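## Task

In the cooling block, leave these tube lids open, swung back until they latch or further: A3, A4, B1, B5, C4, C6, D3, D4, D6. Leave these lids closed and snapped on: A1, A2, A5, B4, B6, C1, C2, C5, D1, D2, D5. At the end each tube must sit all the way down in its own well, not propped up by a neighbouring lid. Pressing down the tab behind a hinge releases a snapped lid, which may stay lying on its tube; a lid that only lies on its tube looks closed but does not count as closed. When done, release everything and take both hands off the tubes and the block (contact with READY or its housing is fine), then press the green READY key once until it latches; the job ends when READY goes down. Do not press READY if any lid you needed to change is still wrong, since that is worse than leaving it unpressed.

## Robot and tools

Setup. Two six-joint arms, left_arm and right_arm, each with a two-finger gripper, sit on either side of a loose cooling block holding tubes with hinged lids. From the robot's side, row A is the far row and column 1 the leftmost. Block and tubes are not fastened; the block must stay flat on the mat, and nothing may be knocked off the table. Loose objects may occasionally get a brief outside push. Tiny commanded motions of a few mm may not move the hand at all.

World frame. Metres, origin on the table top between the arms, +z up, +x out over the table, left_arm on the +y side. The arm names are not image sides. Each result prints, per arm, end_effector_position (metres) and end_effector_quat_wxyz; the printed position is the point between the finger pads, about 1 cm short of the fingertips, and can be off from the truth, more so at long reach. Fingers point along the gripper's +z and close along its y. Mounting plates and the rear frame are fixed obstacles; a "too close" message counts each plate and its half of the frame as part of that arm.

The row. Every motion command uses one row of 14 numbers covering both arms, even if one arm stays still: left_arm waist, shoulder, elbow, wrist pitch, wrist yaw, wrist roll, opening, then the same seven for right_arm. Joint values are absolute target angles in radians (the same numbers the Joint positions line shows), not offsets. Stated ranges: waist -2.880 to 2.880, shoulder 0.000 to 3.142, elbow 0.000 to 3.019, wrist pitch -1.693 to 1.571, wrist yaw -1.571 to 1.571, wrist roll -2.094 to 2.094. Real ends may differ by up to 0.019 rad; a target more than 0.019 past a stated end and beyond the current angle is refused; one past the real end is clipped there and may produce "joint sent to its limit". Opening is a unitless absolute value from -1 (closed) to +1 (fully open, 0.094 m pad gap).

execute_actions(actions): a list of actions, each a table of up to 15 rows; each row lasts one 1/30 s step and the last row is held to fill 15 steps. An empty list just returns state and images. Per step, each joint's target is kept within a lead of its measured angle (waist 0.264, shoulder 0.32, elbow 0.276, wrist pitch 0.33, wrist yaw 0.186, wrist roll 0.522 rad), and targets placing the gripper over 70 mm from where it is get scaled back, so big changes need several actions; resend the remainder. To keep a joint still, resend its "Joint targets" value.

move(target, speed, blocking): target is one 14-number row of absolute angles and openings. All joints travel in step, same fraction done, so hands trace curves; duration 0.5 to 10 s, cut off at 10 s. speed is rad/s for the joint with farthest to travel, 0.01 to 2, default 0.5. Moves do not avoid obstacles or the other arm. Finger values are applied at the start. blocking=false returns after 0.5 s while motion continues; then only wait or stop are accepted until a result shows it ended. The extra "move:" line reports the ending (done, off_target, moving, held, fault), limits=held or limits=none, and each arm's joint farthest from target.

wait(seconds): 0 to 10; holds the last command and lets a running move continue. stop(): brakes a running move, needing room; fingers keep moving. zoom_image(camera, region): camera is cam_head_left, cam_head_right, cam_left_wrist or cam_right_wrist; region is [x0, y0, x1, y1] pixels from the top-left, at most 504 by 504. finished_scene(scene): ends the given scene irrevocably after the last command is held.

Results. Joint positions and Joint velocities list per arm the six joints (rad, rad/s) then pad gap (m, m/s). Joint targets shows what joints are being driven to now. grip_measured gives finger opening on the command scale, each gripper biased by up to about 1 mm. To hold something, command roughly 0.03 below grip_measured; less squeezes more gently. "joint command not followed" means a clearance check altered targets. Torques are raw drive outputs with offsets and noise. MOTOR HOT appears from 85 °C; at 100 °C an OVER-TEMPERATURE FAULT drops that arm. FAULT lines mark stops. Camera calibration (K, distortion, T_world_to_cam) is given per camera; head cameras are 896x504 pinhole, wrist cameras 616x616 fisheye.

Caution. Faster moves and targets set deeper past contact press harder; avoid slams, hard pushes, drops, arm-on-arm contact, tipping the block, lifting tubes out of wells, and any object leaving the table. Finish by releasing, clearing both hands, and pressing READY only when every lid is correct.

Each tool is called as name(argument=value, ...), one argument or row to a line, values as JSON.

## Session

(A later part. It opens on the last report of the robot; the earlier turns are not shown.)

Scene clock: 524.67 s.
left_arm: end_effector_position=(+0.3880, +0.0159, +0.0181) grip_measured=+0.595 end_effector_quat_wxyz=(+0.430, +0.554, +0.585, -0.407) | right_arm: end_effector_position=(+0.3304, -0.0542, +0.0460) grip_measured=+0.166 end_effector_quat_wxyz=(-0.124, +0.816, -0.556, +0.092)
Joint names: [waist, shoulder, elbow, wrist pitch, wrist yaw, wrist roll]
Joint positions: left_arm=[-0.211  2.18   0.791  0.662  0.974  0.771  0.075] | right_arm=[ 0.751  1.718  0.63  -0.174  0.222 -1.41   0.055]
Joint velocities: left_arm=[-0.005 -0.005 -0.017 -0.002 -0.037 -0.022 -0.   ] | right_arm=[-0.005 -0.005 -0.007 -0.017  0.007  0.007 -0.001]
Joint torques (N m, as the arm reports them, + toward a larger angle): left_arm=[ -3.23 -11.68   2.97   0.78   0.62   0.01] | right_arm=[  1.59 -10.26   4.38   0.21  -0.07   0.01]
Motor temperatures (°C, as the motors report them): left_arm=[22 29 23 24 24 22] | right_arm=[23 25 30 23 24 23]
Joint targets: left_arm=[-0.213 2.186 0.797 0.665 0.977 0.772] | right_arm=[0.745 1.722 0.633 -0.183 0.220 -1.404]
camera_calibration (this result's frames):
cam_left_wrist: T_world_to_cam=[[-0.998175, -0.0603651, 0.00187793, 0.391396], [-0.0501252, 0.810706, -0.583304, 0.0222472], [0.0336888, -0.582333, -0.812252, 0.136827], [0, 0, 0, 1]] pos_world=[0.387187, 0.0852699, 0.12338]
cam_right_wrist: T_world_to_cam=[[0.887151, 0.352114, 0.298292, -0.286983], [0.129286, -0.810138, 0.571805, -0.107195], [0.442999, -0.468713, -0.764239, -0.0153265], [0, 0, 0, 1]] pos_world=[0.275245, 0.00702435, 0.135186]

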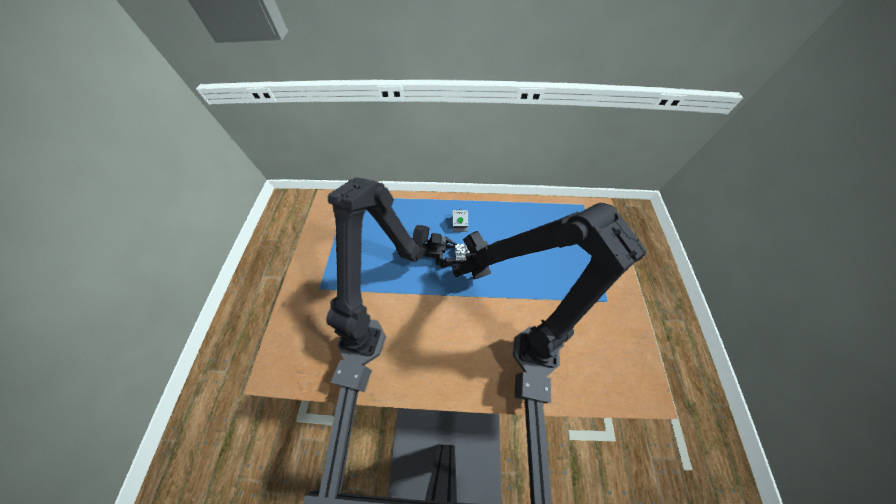

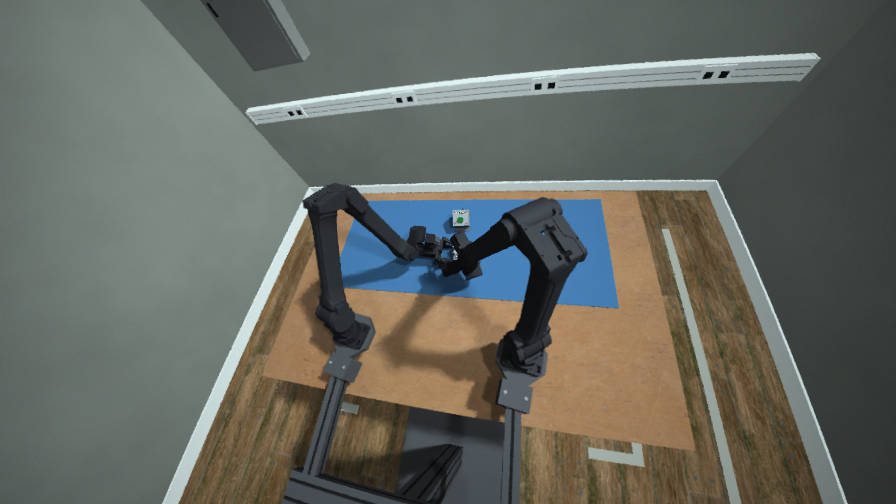

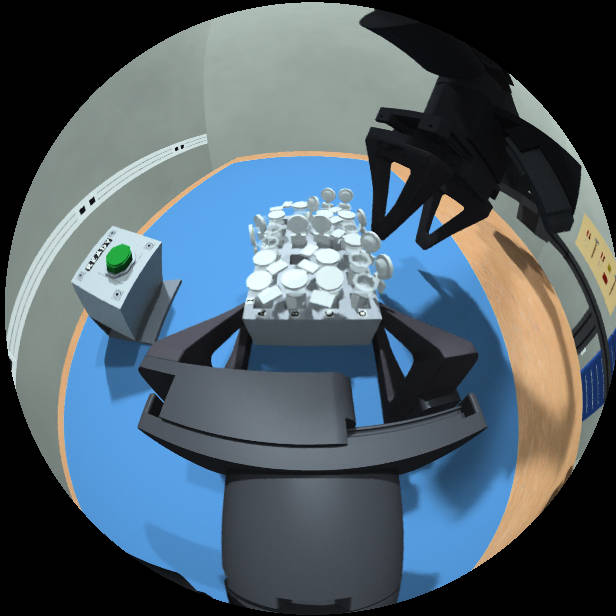

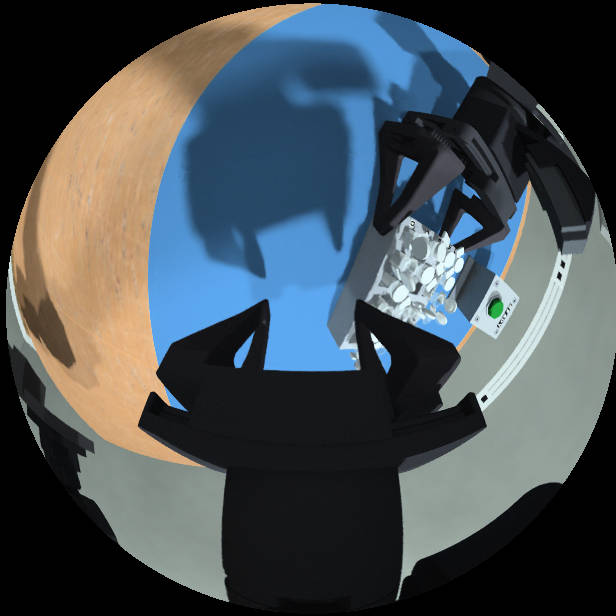

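execute_actions(
  actions=[
    [[-0.213,2.186,0.797,0.665,0.977,0.772,0.58,0.745,1.712,0.633,-0.183,0.22,-1.404,0.0],[-0.213,2.186,0.797,0.665,0.977,0.772,0.58,0.745,1.707,0.633,-0.183,0.22,-1.404,-0.2],[-0.213,2.186,0.797,0.665,0.977,0.772,0.58,0.745,1.702,0.633,-0.183,0.22,-1.404,-0.2],[-0.213,2.186,0.797,0.665,0.977,0.772,0.58,0.745,1.696,0.633,-0.183,0.22,-1.404,-0.2],[-0.213,2.186,0.797,0.665,0.977,0.772,0.58,0.745,1.69,0.633,-0.183,0.22,-1.404,-0.2],[-0.213,2.186,0.797,0.665,0.977,0.772,0.58,0.745,1.684,0.633,-0.183,0.22,-1.404,-0.2],[-0.213,2.186,0.797,0.665,0.977,0.772,0.58,0.745,1.678,0.633,-0.183,0.22,-1.404,-0.2],[-0.213,2.186,0.797,0.665,0.977,0.772,0.58,0.745,1.672,0.633,-0.183,0.22,-1.404,-0.2],[-0.213,2.186,0.797,0.665,0.977,0.772,0.58,0.745,1.666,0.633,-0.183,0.22,-1.404,-0.2],[-0.213,2.186,0.797,0.665,0.977,0.772,0.58,0.745,1.66,0.633,-0.183,0.22,-1.404,-0.2],[-0.213,2.186,0.797,0.665,0.977,0.772,0.58,0.745,1.654,0.633,-0.183,0.22,-1.404,-0.2],[-0.213,2.186,0.797,0.665,0.977,0.772,0.58,0.745,1.648,0.633,-0.183,0.22,-1.404,-0.2],[-0.213,2.186,0.797,0.665,0.977,0.772,0.58,0.745,1.645,0.633,-0.183,0.22,-1.404,-0.2]],
    [[-0.213,2.186,0.797,0.665,0.977,0.772,0.58,0.745,1.645,0.645,-0.183,0.22,-1.404,-0.2],[-0.213,2.186,0.797,0.665,0.977,0.772,0.58,0.745,1.645,0.655,-0.183,0.22,-1.404,-0.2],[-0.213,2.186,0.797,0.665,0.977,0.772,0.58,0.745,1.645,0.665,-0.183,0.22,-1.404,1.0],[-0.213,2.186,0.797,0.665,0.977,0.772,0.58,0.745,1.645,0.672,-0.183,0.22,-1.404,1.0],[-0.213,2.186,0.797,0.665,0.977,0.772,0.58,0.745,1.645,0.676,-0.183,0.22,-1.404,1.0],[-0.213,2.186,0.797,0.665,0.977,0.772,0.58,0.745,1.645,0.68,-0.183,0.22,-1.404,1.0]],
    [[-0.213,2.186,0.797,0.665,0.977,0.772,0.58,0.745,1.645,0.68,-0.183,0.22,-1.404,1.0],[-0.213,2.186,0.797,0.665,0.977,0.772,0.58,0.745,1.645,0.68,-0.183,0.22,-1.404,1.0],[-0.213,2.186,0.797,0.665,0.977,0.772,0.58,0.745,1.645,0.68,-0.183,0.22,-1.404,1.0],[-0.213,2.186,0.797,0.665,0.977,0.772,0.58,0.745,1.645,0.68,-0.183,0.22,-1.404,1.0],[-0.213,2.186,0.797,0.665,0.977,0.772,0.58,0.745,1.66,0.68,-0.183,0.22,-1.404,1.0],[-0.213,2.186,0.797,0.665,0.977,0.772,0.58,0.745,1.667,0.68,-0.183,0.22,-1.404,1.0],[-0.213,2.186,0.797,0.665,0.977,0.772,0.58,0.745,1.672,0.68,-0.183,0.22,-1.404,1.0],[-0.213,2.186,0.797,0.665,0.977,0.772,0.58,0.745,1.677,0.68,-0.183,0.22,-1.404,1.0],[-0.213,2.186,0.797,0.665,0.977,0.772,0.58,0.745,1.682,0.68,-0.183,0.22,-1.404,1.0],[-0.213,2.186,0.797,0.665,0.977,0.772,0.58,0.745,1.687,0.68,-0.183,0.22,-1.404,1.0],[-0.213,2.186,0.797,0.665,0.977,0.772,0.58,0.745,1.69,0.68,-0.183,0.22,-1.404,1.0]],
  ],
)

zoom_image(
  camera="cam_left_wrist",
  region=[300, 175, 410, 260],
)

zoom_image(
  camera="cam_right_wrist",
  region=[320, 260, 440, 350],
)

Scene clock: 557.57 s.
left_arm: end_effector_position=(+0.3880, +0.0159, +0.0181) grip_measured=+0.595 end_effector_quat_wxyz=(+0.430, +0.554, +0.585, -0.407) | right_arm: end_effector_position=(+0.3445, -0.0478, +0.0634) grip_measured=+1.000 end_effector_quat_wxyz=(-0.146, +0.810, -0.558, +0.101)
Joint names: [waist, shoulder, elbow, wrist pitch, wrist yaw, wrist roll]
Joint positions: left_arm=[-0.211  2.18   0.791  0.662  0.974  0.771  0.075] | right_arm=[ 0.751  1.682  0.645 -0.174  0.222 -1.41   0.094]
Joint velocities: left_arm=[-0.005 -0.005 -0.012 -0.007 -0.037  0.081  0.001] | right_arm=[-0.005  0.034 -0.007 -0.012 -0.022  0.066  0.   ]
Joint torques (N m, as the arm reports them, + toward a larger angle): left_arm=[ -3.35 -11.49   2.87   0.91   0.62   0.01] | right_arm=[  1.55 -11.2    6.59   0.33  -0.12   0.04]
Motor temperatures (°C, as the motors report them): left_arm=[22 29 23 24 24 22] | right_arm=[23 25 30 23 24 23]
Joint targets: left_arm=[-0.213 2.186 0.797 0.665 0.977 0.772] | right_arm=[0.745 1.690 0.680 -0.183 0.220 -1.404]
camera_calibration (this result's frames):
cam_left_wrist: T_world_to_cam=[[-0.998175, -0.0603651, 0.00187793, 0.391396], [-0.0501252, 0.810706, -0.583304, 0.0222472], [0.0336888, -0.582333, -0.812252, 0.136827], [0, 0, 0, 1]] pos_world=[0.387187, 0.0852699, 0.12338]
cam_right_wrist: T_world_to_cam=[[0.876411, 0.336354, 0.34463, -0.30695], [0.0996023, -0.826782, 0.553634, -0.103274], [0.471151, -0.450885, -0.758102, -0.0145598], [0, 0, 0, 1]] pos_world=[0.286161, 0.0112943, 0.151922]

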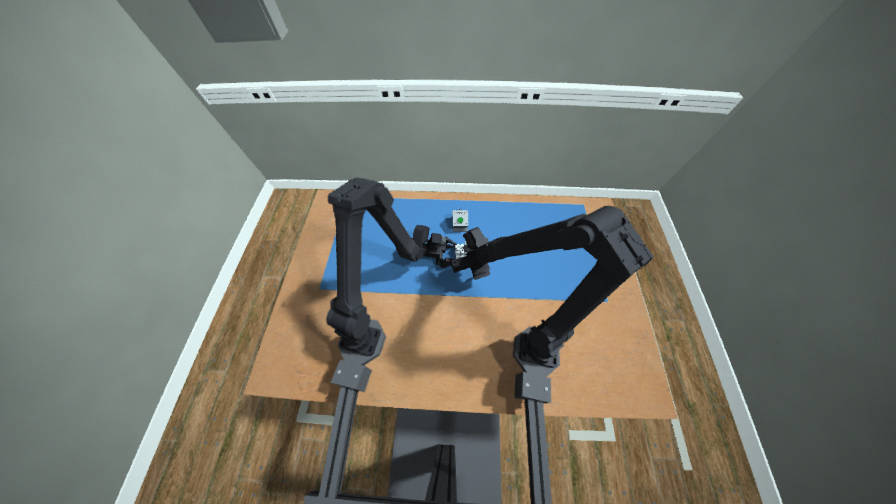

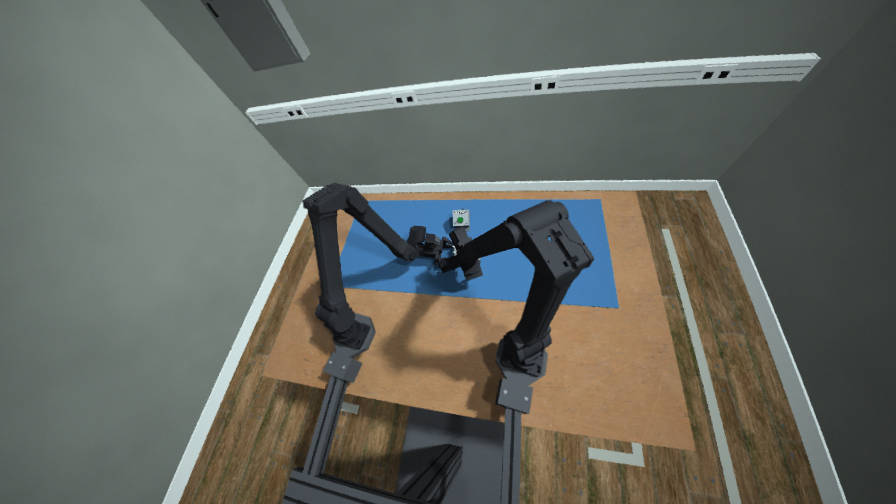

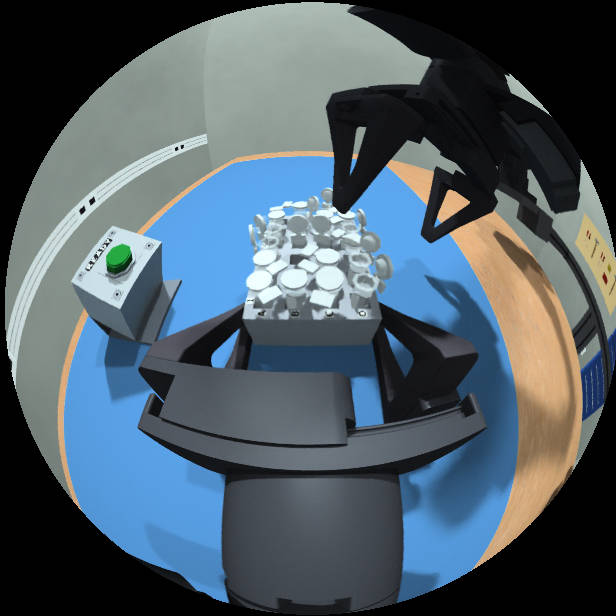

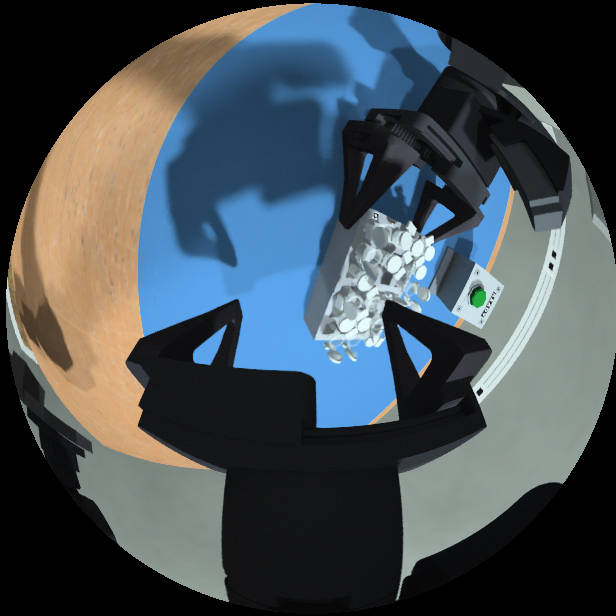

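Region (300, 175, 410, 260) of cam_left_wrist's 616x616 image, scaled by 4.582, with more detail than that image has; it fills the top 389 rows of this view, and the rest is white.

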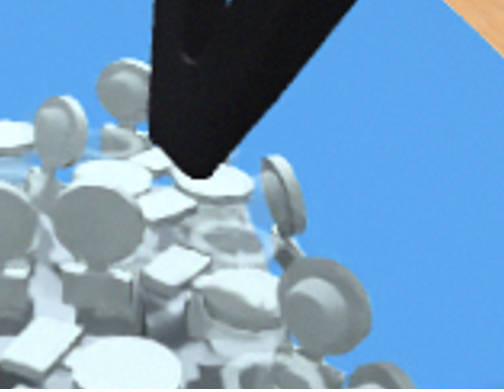

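Region (320, 260, 440, 350) of cam_right_wrist's 616x616 image, scaled by 4.200, with more detail than that image has; it fills the top 378 rows of this view, and the rest is white.

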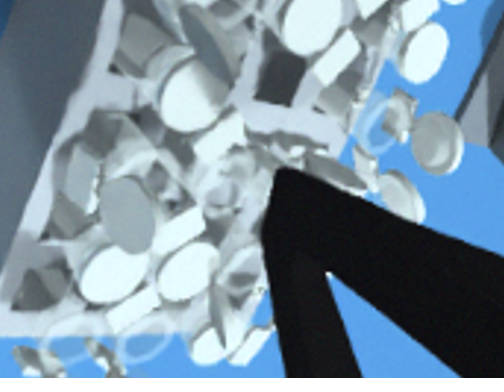

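execute_actions(
  actions=[
    [[-0.213,2.186,0.797,0.665,0.977,0.772,0.58,0.745,1.69,0.66,-0.183,0.22,-1.404,0.9],[-0.213,2.186,0.797,0.665,0.977,0.772,0.58,0.745,1.69,0.645,-0.183,0.22,-1.404,0.8],[-0.213,2.186,0.797,0.665,0.977,0.772,0.58,0.745,1.69,0.643,-0.183,0.22,-1.404,0.75],[-0.213,2.186,0.797,0.665,0.977,0.772,0.58,0.745,1.69,0.643,-0.183,0.22,-1.404,0.75],[-0.213,2.186,0.797,0.665,0.977,0.772,0.58,0.745,1.69,0.643,-0.183,0.22,-1.404,0.75],[-0.213,2.186,0.797,0.665,0.977,0.772,0.58,0.745,1.696,0.643,-0.183,0.22,-1.404,0.75],[-0.213,2.186,0.797,0.665,0.977,0.772,0.58,0.745,1.70,0.643,-0.183,0.22,-1.404,0.75],[-0.213,2.186,0.797,0.665,0.977,0.772,0.58,0.745,1.703,0.643,-0.183,0.22,-1.404,0.75],[-0.213,2.186,0.797,0.665,0.977,0.772,0.58,0.745,1.706,0.643,-0.183,0.22,-1.404,0.75],[-0.213,2.186,0.797,0.665,0.977,0.772,0.58,0.745,1.709,0.643,-0.183,0.22,-1.404,0.75],[-0.213,2.186,0.797,0.665,0.977,0.772,0.58,0.745,1.711,0.643,-0.183,0.22,-1.404,0.75]],
    [[-0.213,2.186,0.797,0.665,0.977,0.772,0.58,0.745,1.711,0.643,-0.183,0.22,-1.404,0.72],[-0.213,2.186,0.797,0.665,0.977,0.772,0.58,0.745,1.711,0.643,-0.183,0.22,-1.404,0.69],[-0.213,2.186,0.797,0.665,0.977,0.772,0.58,0.745,1.711,0.643,-0.183,0.22,-1.404,0.66],[-0.213,2.186,0.797,0.665,0.977,0.772,0.58,0.745,1.711,0.643,-0.183,0.22,-1.404,0.63],[-0.213,2.186,0.797,0.665,0.977,0.772,0.58,0.745,1.711,0.643,-0.183,0.22,-1.404,0.60],[-0.213,2.186,0.797,0.665,0.977,0.772,0.58,0.745,1.711,0.643,-0.183,0.22,-1.404,0.575],[-0.213,2.186,0.797,0.665,0.977,0.772,0.58,0.745,1.711,0.643,-0.183,0.22,-1.404,0.55],[-0.213,2.186,0.797,0.665,0.977,0.772,0.58,0.745,1.711,0.643,-0.183,0.22,-1.404,0.525],[-0.213,2.186,0.797,0.665,0.977,0.772,0.58,0.745,1.711,0.643,-0.183,0.22,-1.404,0.50],[-0.213,2.186,0.797,0.665,0.977,0.772,0.58,0.745,1.711,0.643,-0.183,0.22,-1.404,0.48],[-0.213,2.186,0.797,0.665,0.977,0.772,0.58,0.745,1.711,0.643,-0.183,0.22,-1.404,0.46],[-0.213,2.186,0.797,0.665,0.977,0.772,0.58,0.745,1.711,0.643,-0.183,0.22,-1.404,0.44],[-0.213,2.186,0.797,0.665,0.977,0.772,0.58,0.745,1.711,0.643,-0.183,0.22,-1.404,0.42],[-0.213,2.186,0.797,0.665,0.977,0.772,0.58,0.745,1.711,0.643,-0.183,0.22,-1.404,0.40],[-0.213,2.186,0.797,0.665,0.977,0.772,0.58,0.745,1.711,0.643,-0.183,0.22,-1.404,0.38]],
    [[-0.213,2.186,0.797,0.665,0.977,0.772,0.58,0.745,1.711,0.643,-0.183,0.22,-1.404,0.36],[-0.213,2.186,0.797,0.665,0.977,0.772,0.58,0.745,1.711,0.643,-0.183,0.22,-1.404,0.34]],
  ],
)

zoom_image(
  camera="cam_left_wrist",
  region=[300, 175, 410, 260],
)

zoom_image(
  camera="cam_right_wrist",
  region=[320, 260, 440, 350],
)

Scene clock: 580.43 s.
left_arm: end_effector_position=(+0.3880, +0.0159, +0.0181) grip_measured=+0.595 end_effector_quat_wxyz=(+0.430, +0.554, +0.585, -0.407) | right_arm: end_effector_position=(+0.3409, -0.0490, +0.0561) grip_measured=+0.342 end_effector_quat_wxyz=(-0.138, +0.813, -0.558, +0.098)
Joint names: [waist, shoulder, elbow, wrist pitch, wrist yaw, wrist roll]
Joint positions: left_arm=[-0.211  2.18   0.791  0.662  0.974  0.771  0.075] | right_arm=[ 0.751  1.701  0.645 -0.174  0.222 -1.41   0.063]
Joint velocities: left_arm=[ 0.005  0.005  0.012  0.007  0.022  0.022 -0.   ] | right_arm=[-0.005 -0.005 -0.007 -0.002  0.007  0.022 -0.   ]
Joint torques (N m, as the arm reports them, + toward a larger angle): left_arm=[ -3.23 -11.61   2.88   0.74   0.62   0.01] | right_arm=[ 1.23 -9.79  3.97  0.33 -0.04  0.06]
Motor temperatures (°C, as the motors report them): left_arm=[22 29 23 24 24 22] | right_arm=[23 25 31 23 24 23]
Joint targets: left_arm=[-0.213 2.186 0.797 0.665 0.977 0.772] | right_arm=[0.745 1.711 0.643 -0.183 0.220 -1.404]
camera_calibration (this result's frames):
cam_left_wrist: T_world_to_cam=[[-0.998175, -0.0603651, 0.00187793, 0.391396], [-0.0501252, 0.810706, -0.583304, 0.0222472], [0.0336888, -0.582333, -0.812252, 0.136827], [0, 0, 0, 1]] pos_world=[0.387187, 0.0852699, 0.12338]
cam_right_wrist: T_world_to_cam=[[0.880689, 0.342421, 0.327315, -0.30106], [0.110687, -0.820612, 0.560665, -0.103669], [0.460582, -0.457542, -0.760605, -0.0154508], [0, 0, 0, 1]] pos_world=[0.283731, 0.0109483, 0.144913]

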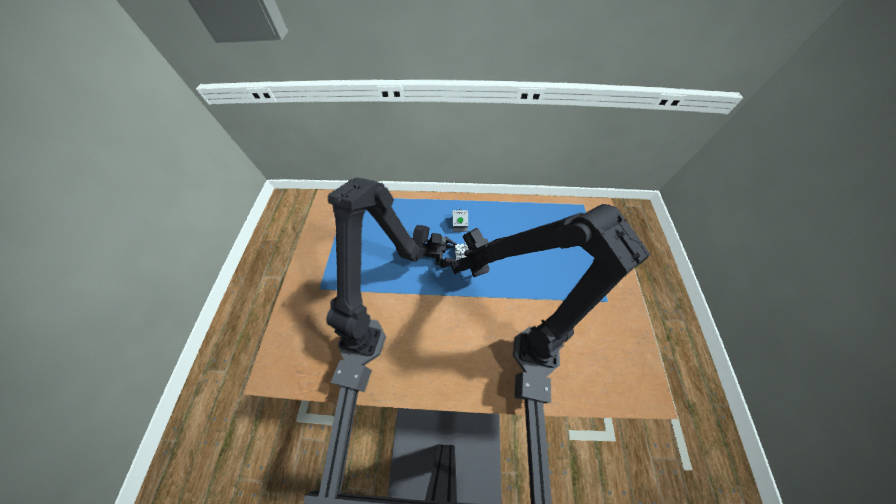

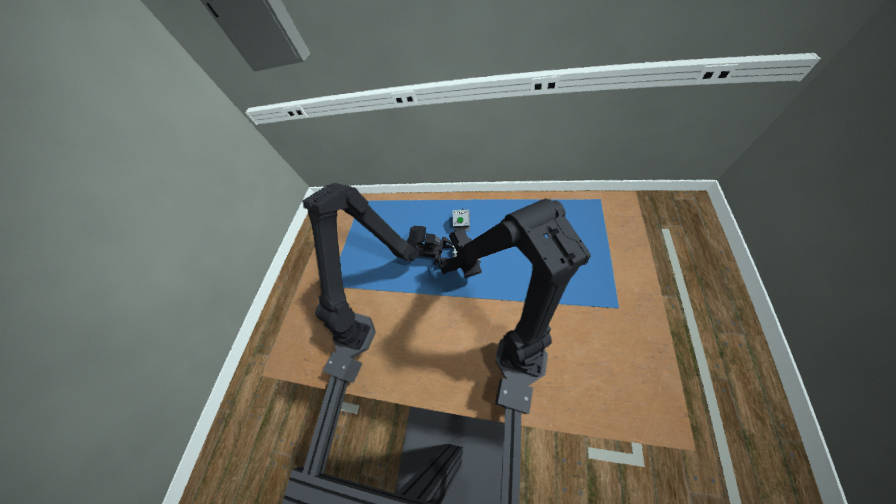

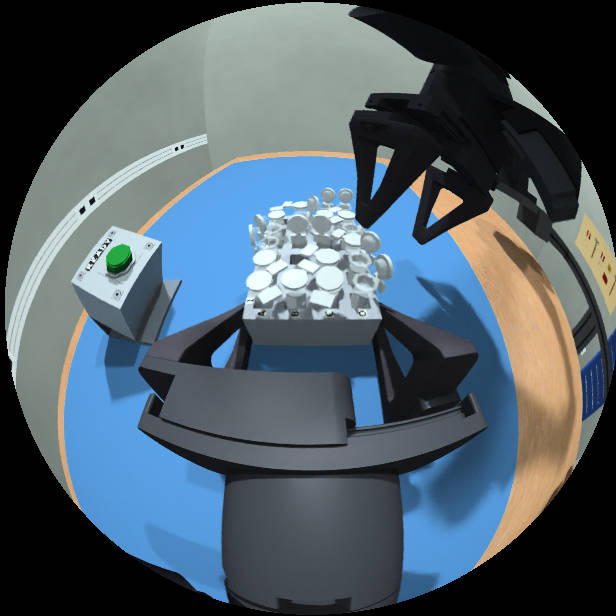

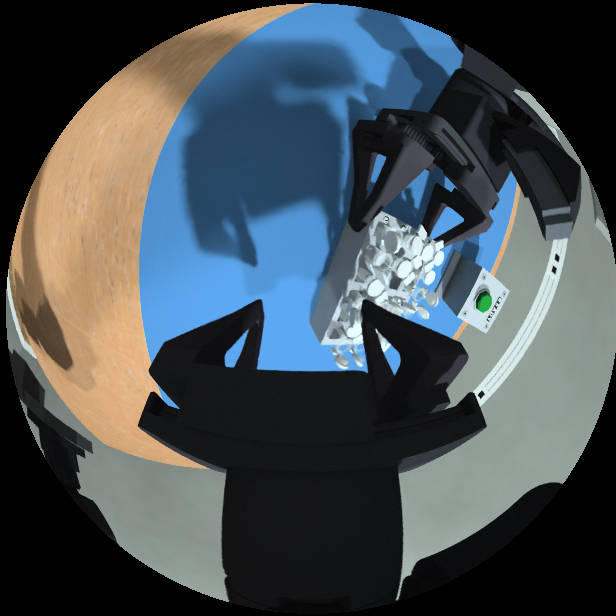

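Region (300, 175, 410, 260) of cam_left_wrist's 616x616 image, scaled by 4.582, with more detail than that image has; it fills the top 389 rows of this view, and the rest is white.

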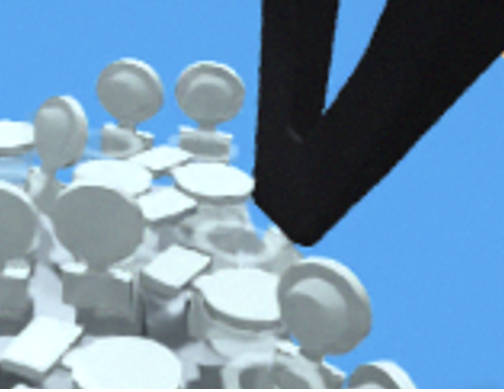

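Region (320, 260, 440, 350) of cam_right_wrist's 616x616 image, scaled by 4.200, with more detail than that image has; it fills the top 378 rows of this view, and the rest is white.

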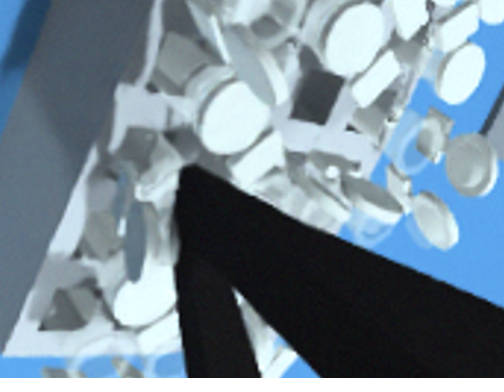

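execute_actions(
  actions=[],
)

Scene clock: 598.03 s.
left_arm: end_effector_position=(+0.3880, +0.0159, +0.0181) grip_measured=+0.595 end_effector_quat_wxyz=(+0.430, +0.554, +0.585, -0.407) | right_arm: end_effector_position=(+0.3409, -0.0490, +0.0561) grip_measured=+0.342 end_effector_quat_wxyz=(-0.138, +0.813, -0.558, +0.098)
Joint names: [waist, shoulder, elbow, wrist pitch, wrist yaw, wrist roll]
Joint positions: left_arm=[-0.211  2.18   0.791  0.662  0.974  0.771  0.075] | right_arm=[ 0.751  1.701  0.645 -0.174  0.222 -1.41   0.063]
Joint velocities: left_arm=[-0.005 -0.005 -0.007  0.002 -0.007 -0.051 -0.   ] | right_arm=[ 0.005 -0.005  0.002  0.007 -0.007 -0.066 -0.   ]
Joint torques (N m, as the arm reports them, + toward a larger angle): left_arm=[ -3.43 -11.32   3.05   0.81   0.63   0.  ] | right_arm=[  1.61 -11.02   3.92   0.52  -0.11   0.02]
Motor temperatures (°C, as the motors report them): left_arm=[22 29 23 24 24 22] | right_arm=[23 25 30 23 24 23]
Joint targets: left_arm=[-0.213 2.186 0.797 0.665 0.977 0.772] | right_arm=[0.745 1.711 0.643 -0.183 0.220 -1.404]
camera_calibration (this result's frames):
cam_left_wrist: T_world_to_cam=[[-0.998175, -0.0603651, 0.00187793, 0.391396], [-0.0501252, 0.810706, -0.583304, 0.0222472], [0.0336888, -0.582333, -0.812252, 0.136827], [0, 0, 0, 1]] pos_world=[0.387187, 0.0852699, 0.12338]
cam_right_wrist: T_world_to_cam=[[0.880689, 0.342421, 0.327315, -0.30106], [0.110687, -0.820612, 0.560665, -0.103669], [0.460582, -0.457542, -0.760605, -0.0154508], [0, 0, 0, 1]] pos_world=[0.283731, 0.0109483, 0.144913]

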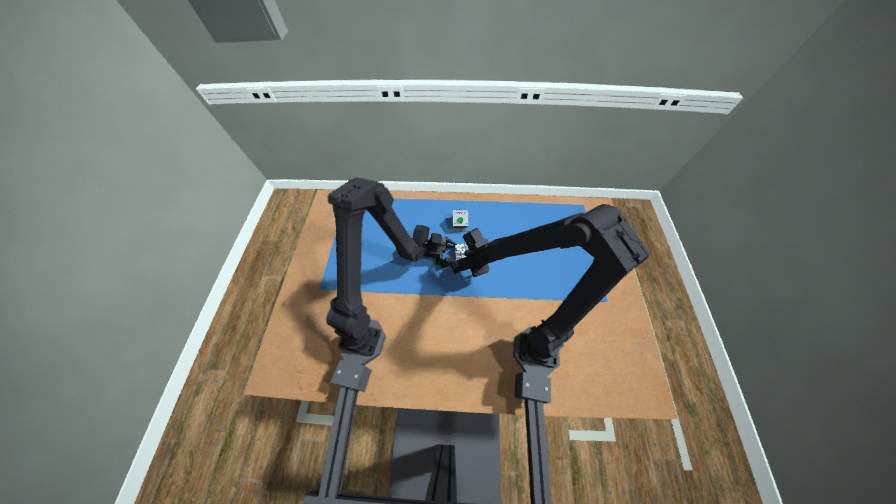

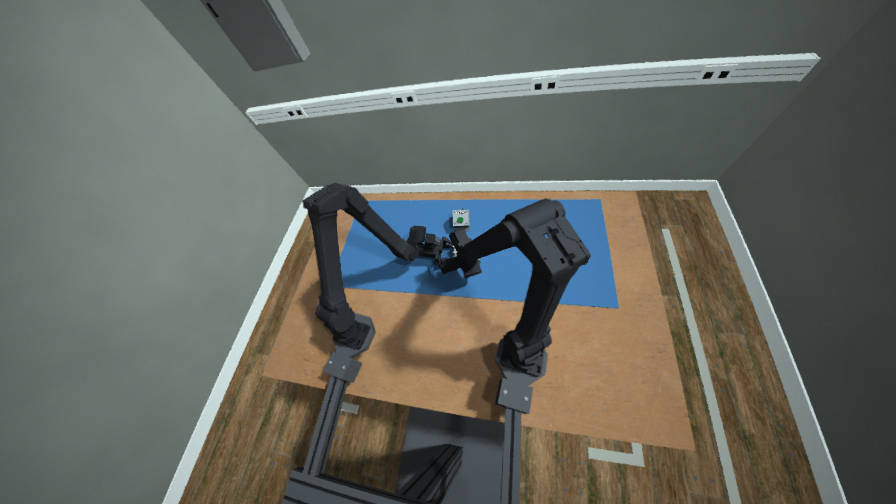

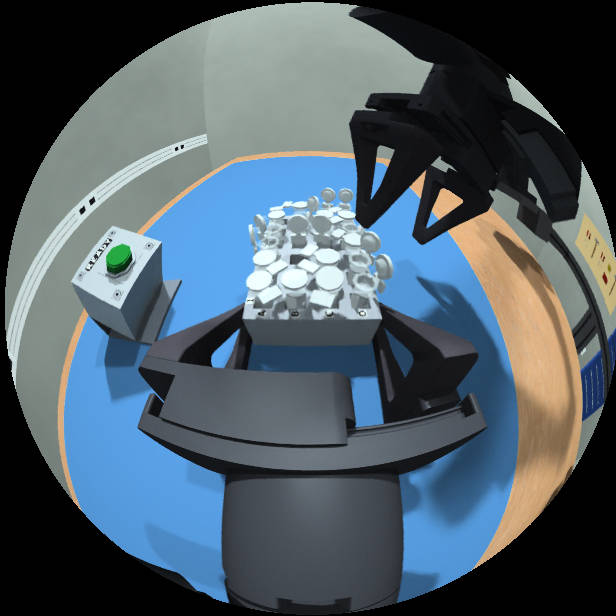

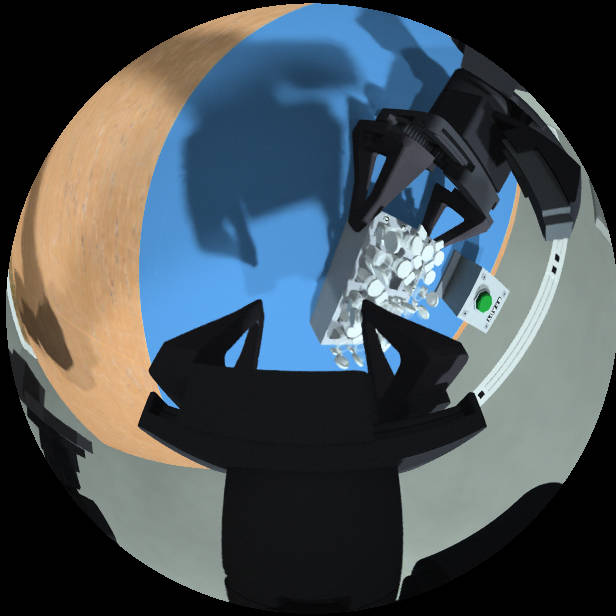

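execute_actions(
  actions=[
    [[-0.213,2.186,0.797,0.665,0.977,0.772,0.58,0.745,1.711,0.643,-0.183,0.22,-1.404,0.40],[-0.213,2.186,0.797,0.665,0.977,0.772,0.58,0.745,1.711,0.643,-0.183,0.22,-1.404,0.46],[-0.213,2.186,0.797,0.665,0.977,0.772,0.58,0.745,1.711,0.643,-0.183,0.22,-1.404,0.52],[-0.213,2.186,0.797,0.665,0.977,0.772,0.58,0.745,1.70,0.643,-0.183,0.22,-1.404,0.55],[-0.213,2.186,0.797,0.665,0.977,0.772,0.58,0.745,1.69,0.643,-0.183,0.22,-1.404,0.55],[-0.213,2.186,0.797,0.665,0.977,0.772,0.58,0.745,1.68,0.64,-0.183,0.22,-1.404,0.55],[-0.213,2.186,0.797,0.665,0.977,0.772,0.58,0.745,1.67,0.637,-0.183,0.22,-1.404,0.52],[-0.213,2.186,0.797,0.665,0.977,0.772,0.58,0.745,1.66,0.634,-0.183,0.22,-1.404,0.50],[-0.213,2.186,0.797,0.665,0.977,0.772,0.58,0.745,1.65,0.63,-0.183,0.22,-1.404,0.48],[-0.213,2.186,0.797,0.665,0.977,0.772,0.58,0.745,1.64,0.63,-0.183,0.22,-1.404,0.46],[-0.213,2.186,0.797,0.665,0.977,0.772,0.58,0.745,1.63,0.63,-0.183,0.22,-1.404,0.44],[-0.213,2.186,0.797,0.665,0.977,0.772,0.58,0.745,1.62,0.63,-0.183,0.22,-1.404,0.44]],
  ],
)

zoom_image(
  camera="cam_right_wrist",
  region=[290, 190, 490, 390],
)

zoom_image(
  camera="cam_left_wrist",
  region=[225, 175, 405, 325],
)

Scene clock: 612.13 s.
left_arm: end_effector_position=(+0.3880, +0.0159, +0.0181) grip_measured=+0.595 end_effector_quat_wxyz=(+0.430, +0.554, +0.585, -0.407) | right_arm: end_effector_position=(+0.3504, -0.0475, +0.0827) grip_measured=+0.442 end_effector_quat_wxyz=(-0.167, +0.804, -0.559, +0.110)
Joint names: [waist, shoulder, elbow, wrist pitch, wrist yaw, wrist roll]
Joint positions: left_arm=[-0.211  2.18   0.791  0.662  0.974  0.771  0.075] | right_arm=[ 0.751  1.625  0.636 -0.174  0.222 -1.41   0.068]
Joint velocities: left_arm=[-0.015 -0.005  0.002 -0.007 -0.007  0.007 -0.001] | right_arm=[-0.005 -0.21  -0.002 -0.012 -0.037  0.007 -0.   ]
Joint torques (N m, as the arm reports them, + toward a larger angle): left_arm=[ -3.36 -11.45   2.94   0.83   0.61   0.01] | right_arm=[  1.69 -10.02   4.23   0.54  -0.08   0.04]
Motor temperatures (°C, as the motors report them): left_arm=[22 29 23 24 24 22] | right_arm=[23 25 30 23 24 23]
Joint targets: left_arm=[-0.213 2.186 0.797 0.665 0.977 0.772] | right_arm=[0.745 1.620 0.630 -0.183 0.220 -1.404]
camera_calibration (this result's frames):
cam_left_wrist: T_world_to_cam=[[-0.998175, -0.0603651, 0.00187793, 0.391396], [-0.0501252, 0.810706, -0.583304, 0.0222472], [0.0336888, -0.582333, -0.812252, 0.136827], [0, 0, 0, 1]] pos_world=[0.387187, 0.0852699, 0.12338]
cam_right_wrist: T_world_to_cam=[[0.864462, 0.320452, 0.387319, -0.318972], [0.0723106, -0.841735, 0.535027, -0.103849], [0.49747, -0.434503, -0.75082, -0.0115366], [0, 0, 0, 1]] pos_world=[0.288988, 0.00978921, 0.170444]

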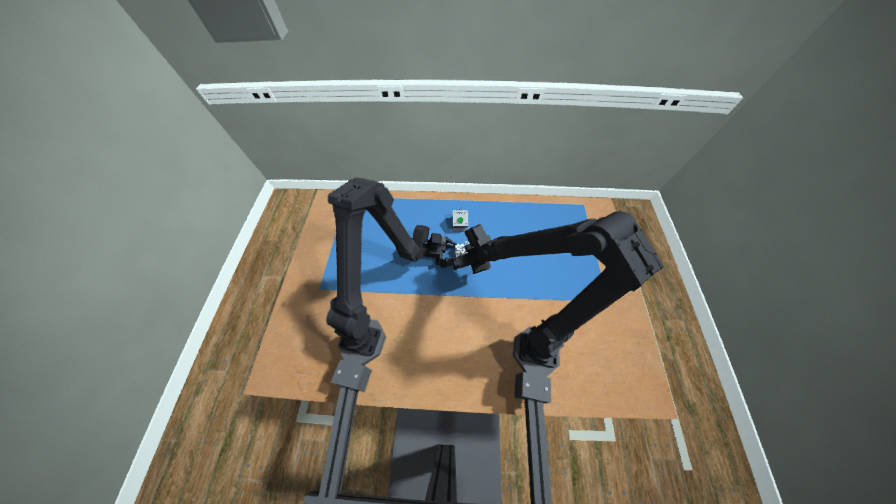

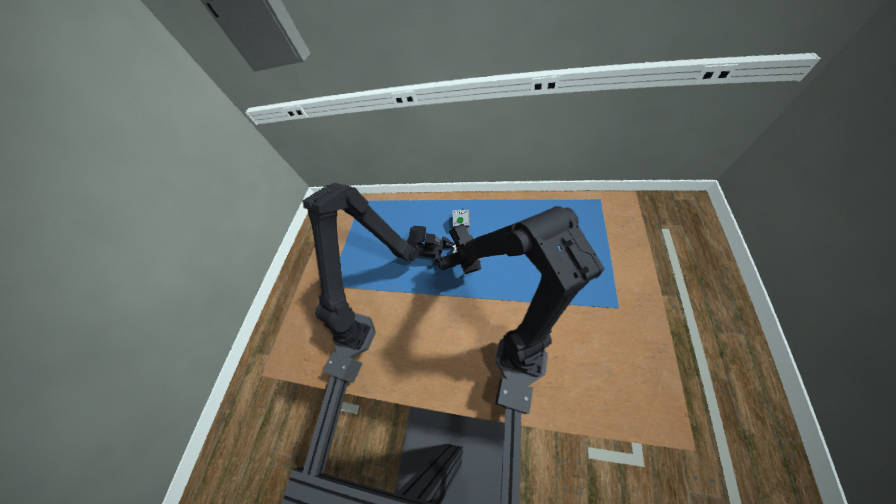

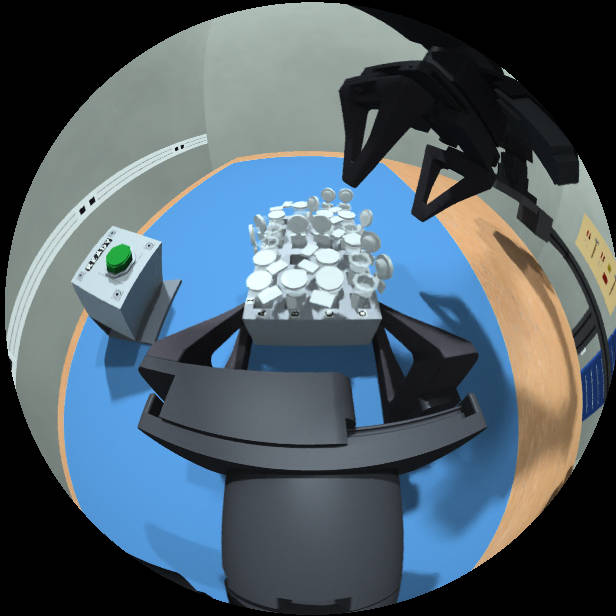

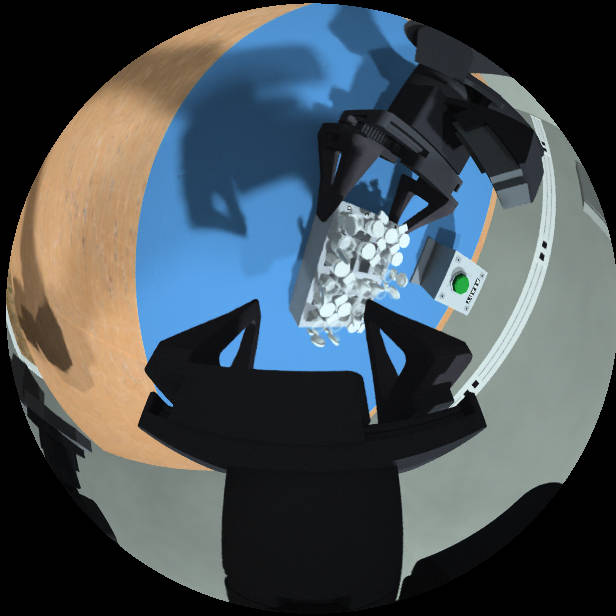

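Region (290, 190, 490, 390) of cam_right_wrist's 616x616 image, scaled by 2.520, with more detail than that image has.

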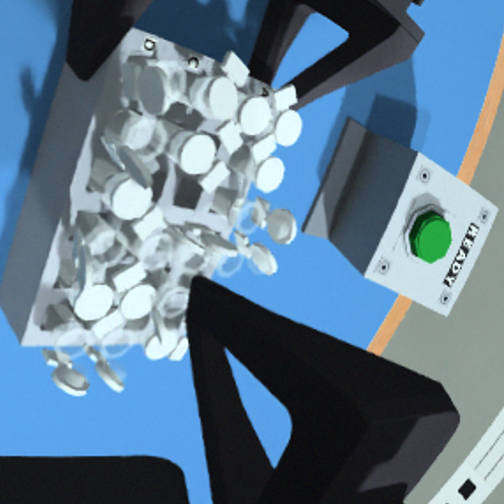

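Region (225, 175, 405, 325) of cam_left_wrist's 616x616 image, scaled by 2.800, with more detail than that image has.

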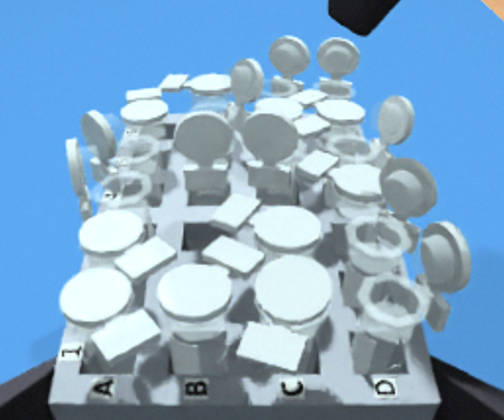

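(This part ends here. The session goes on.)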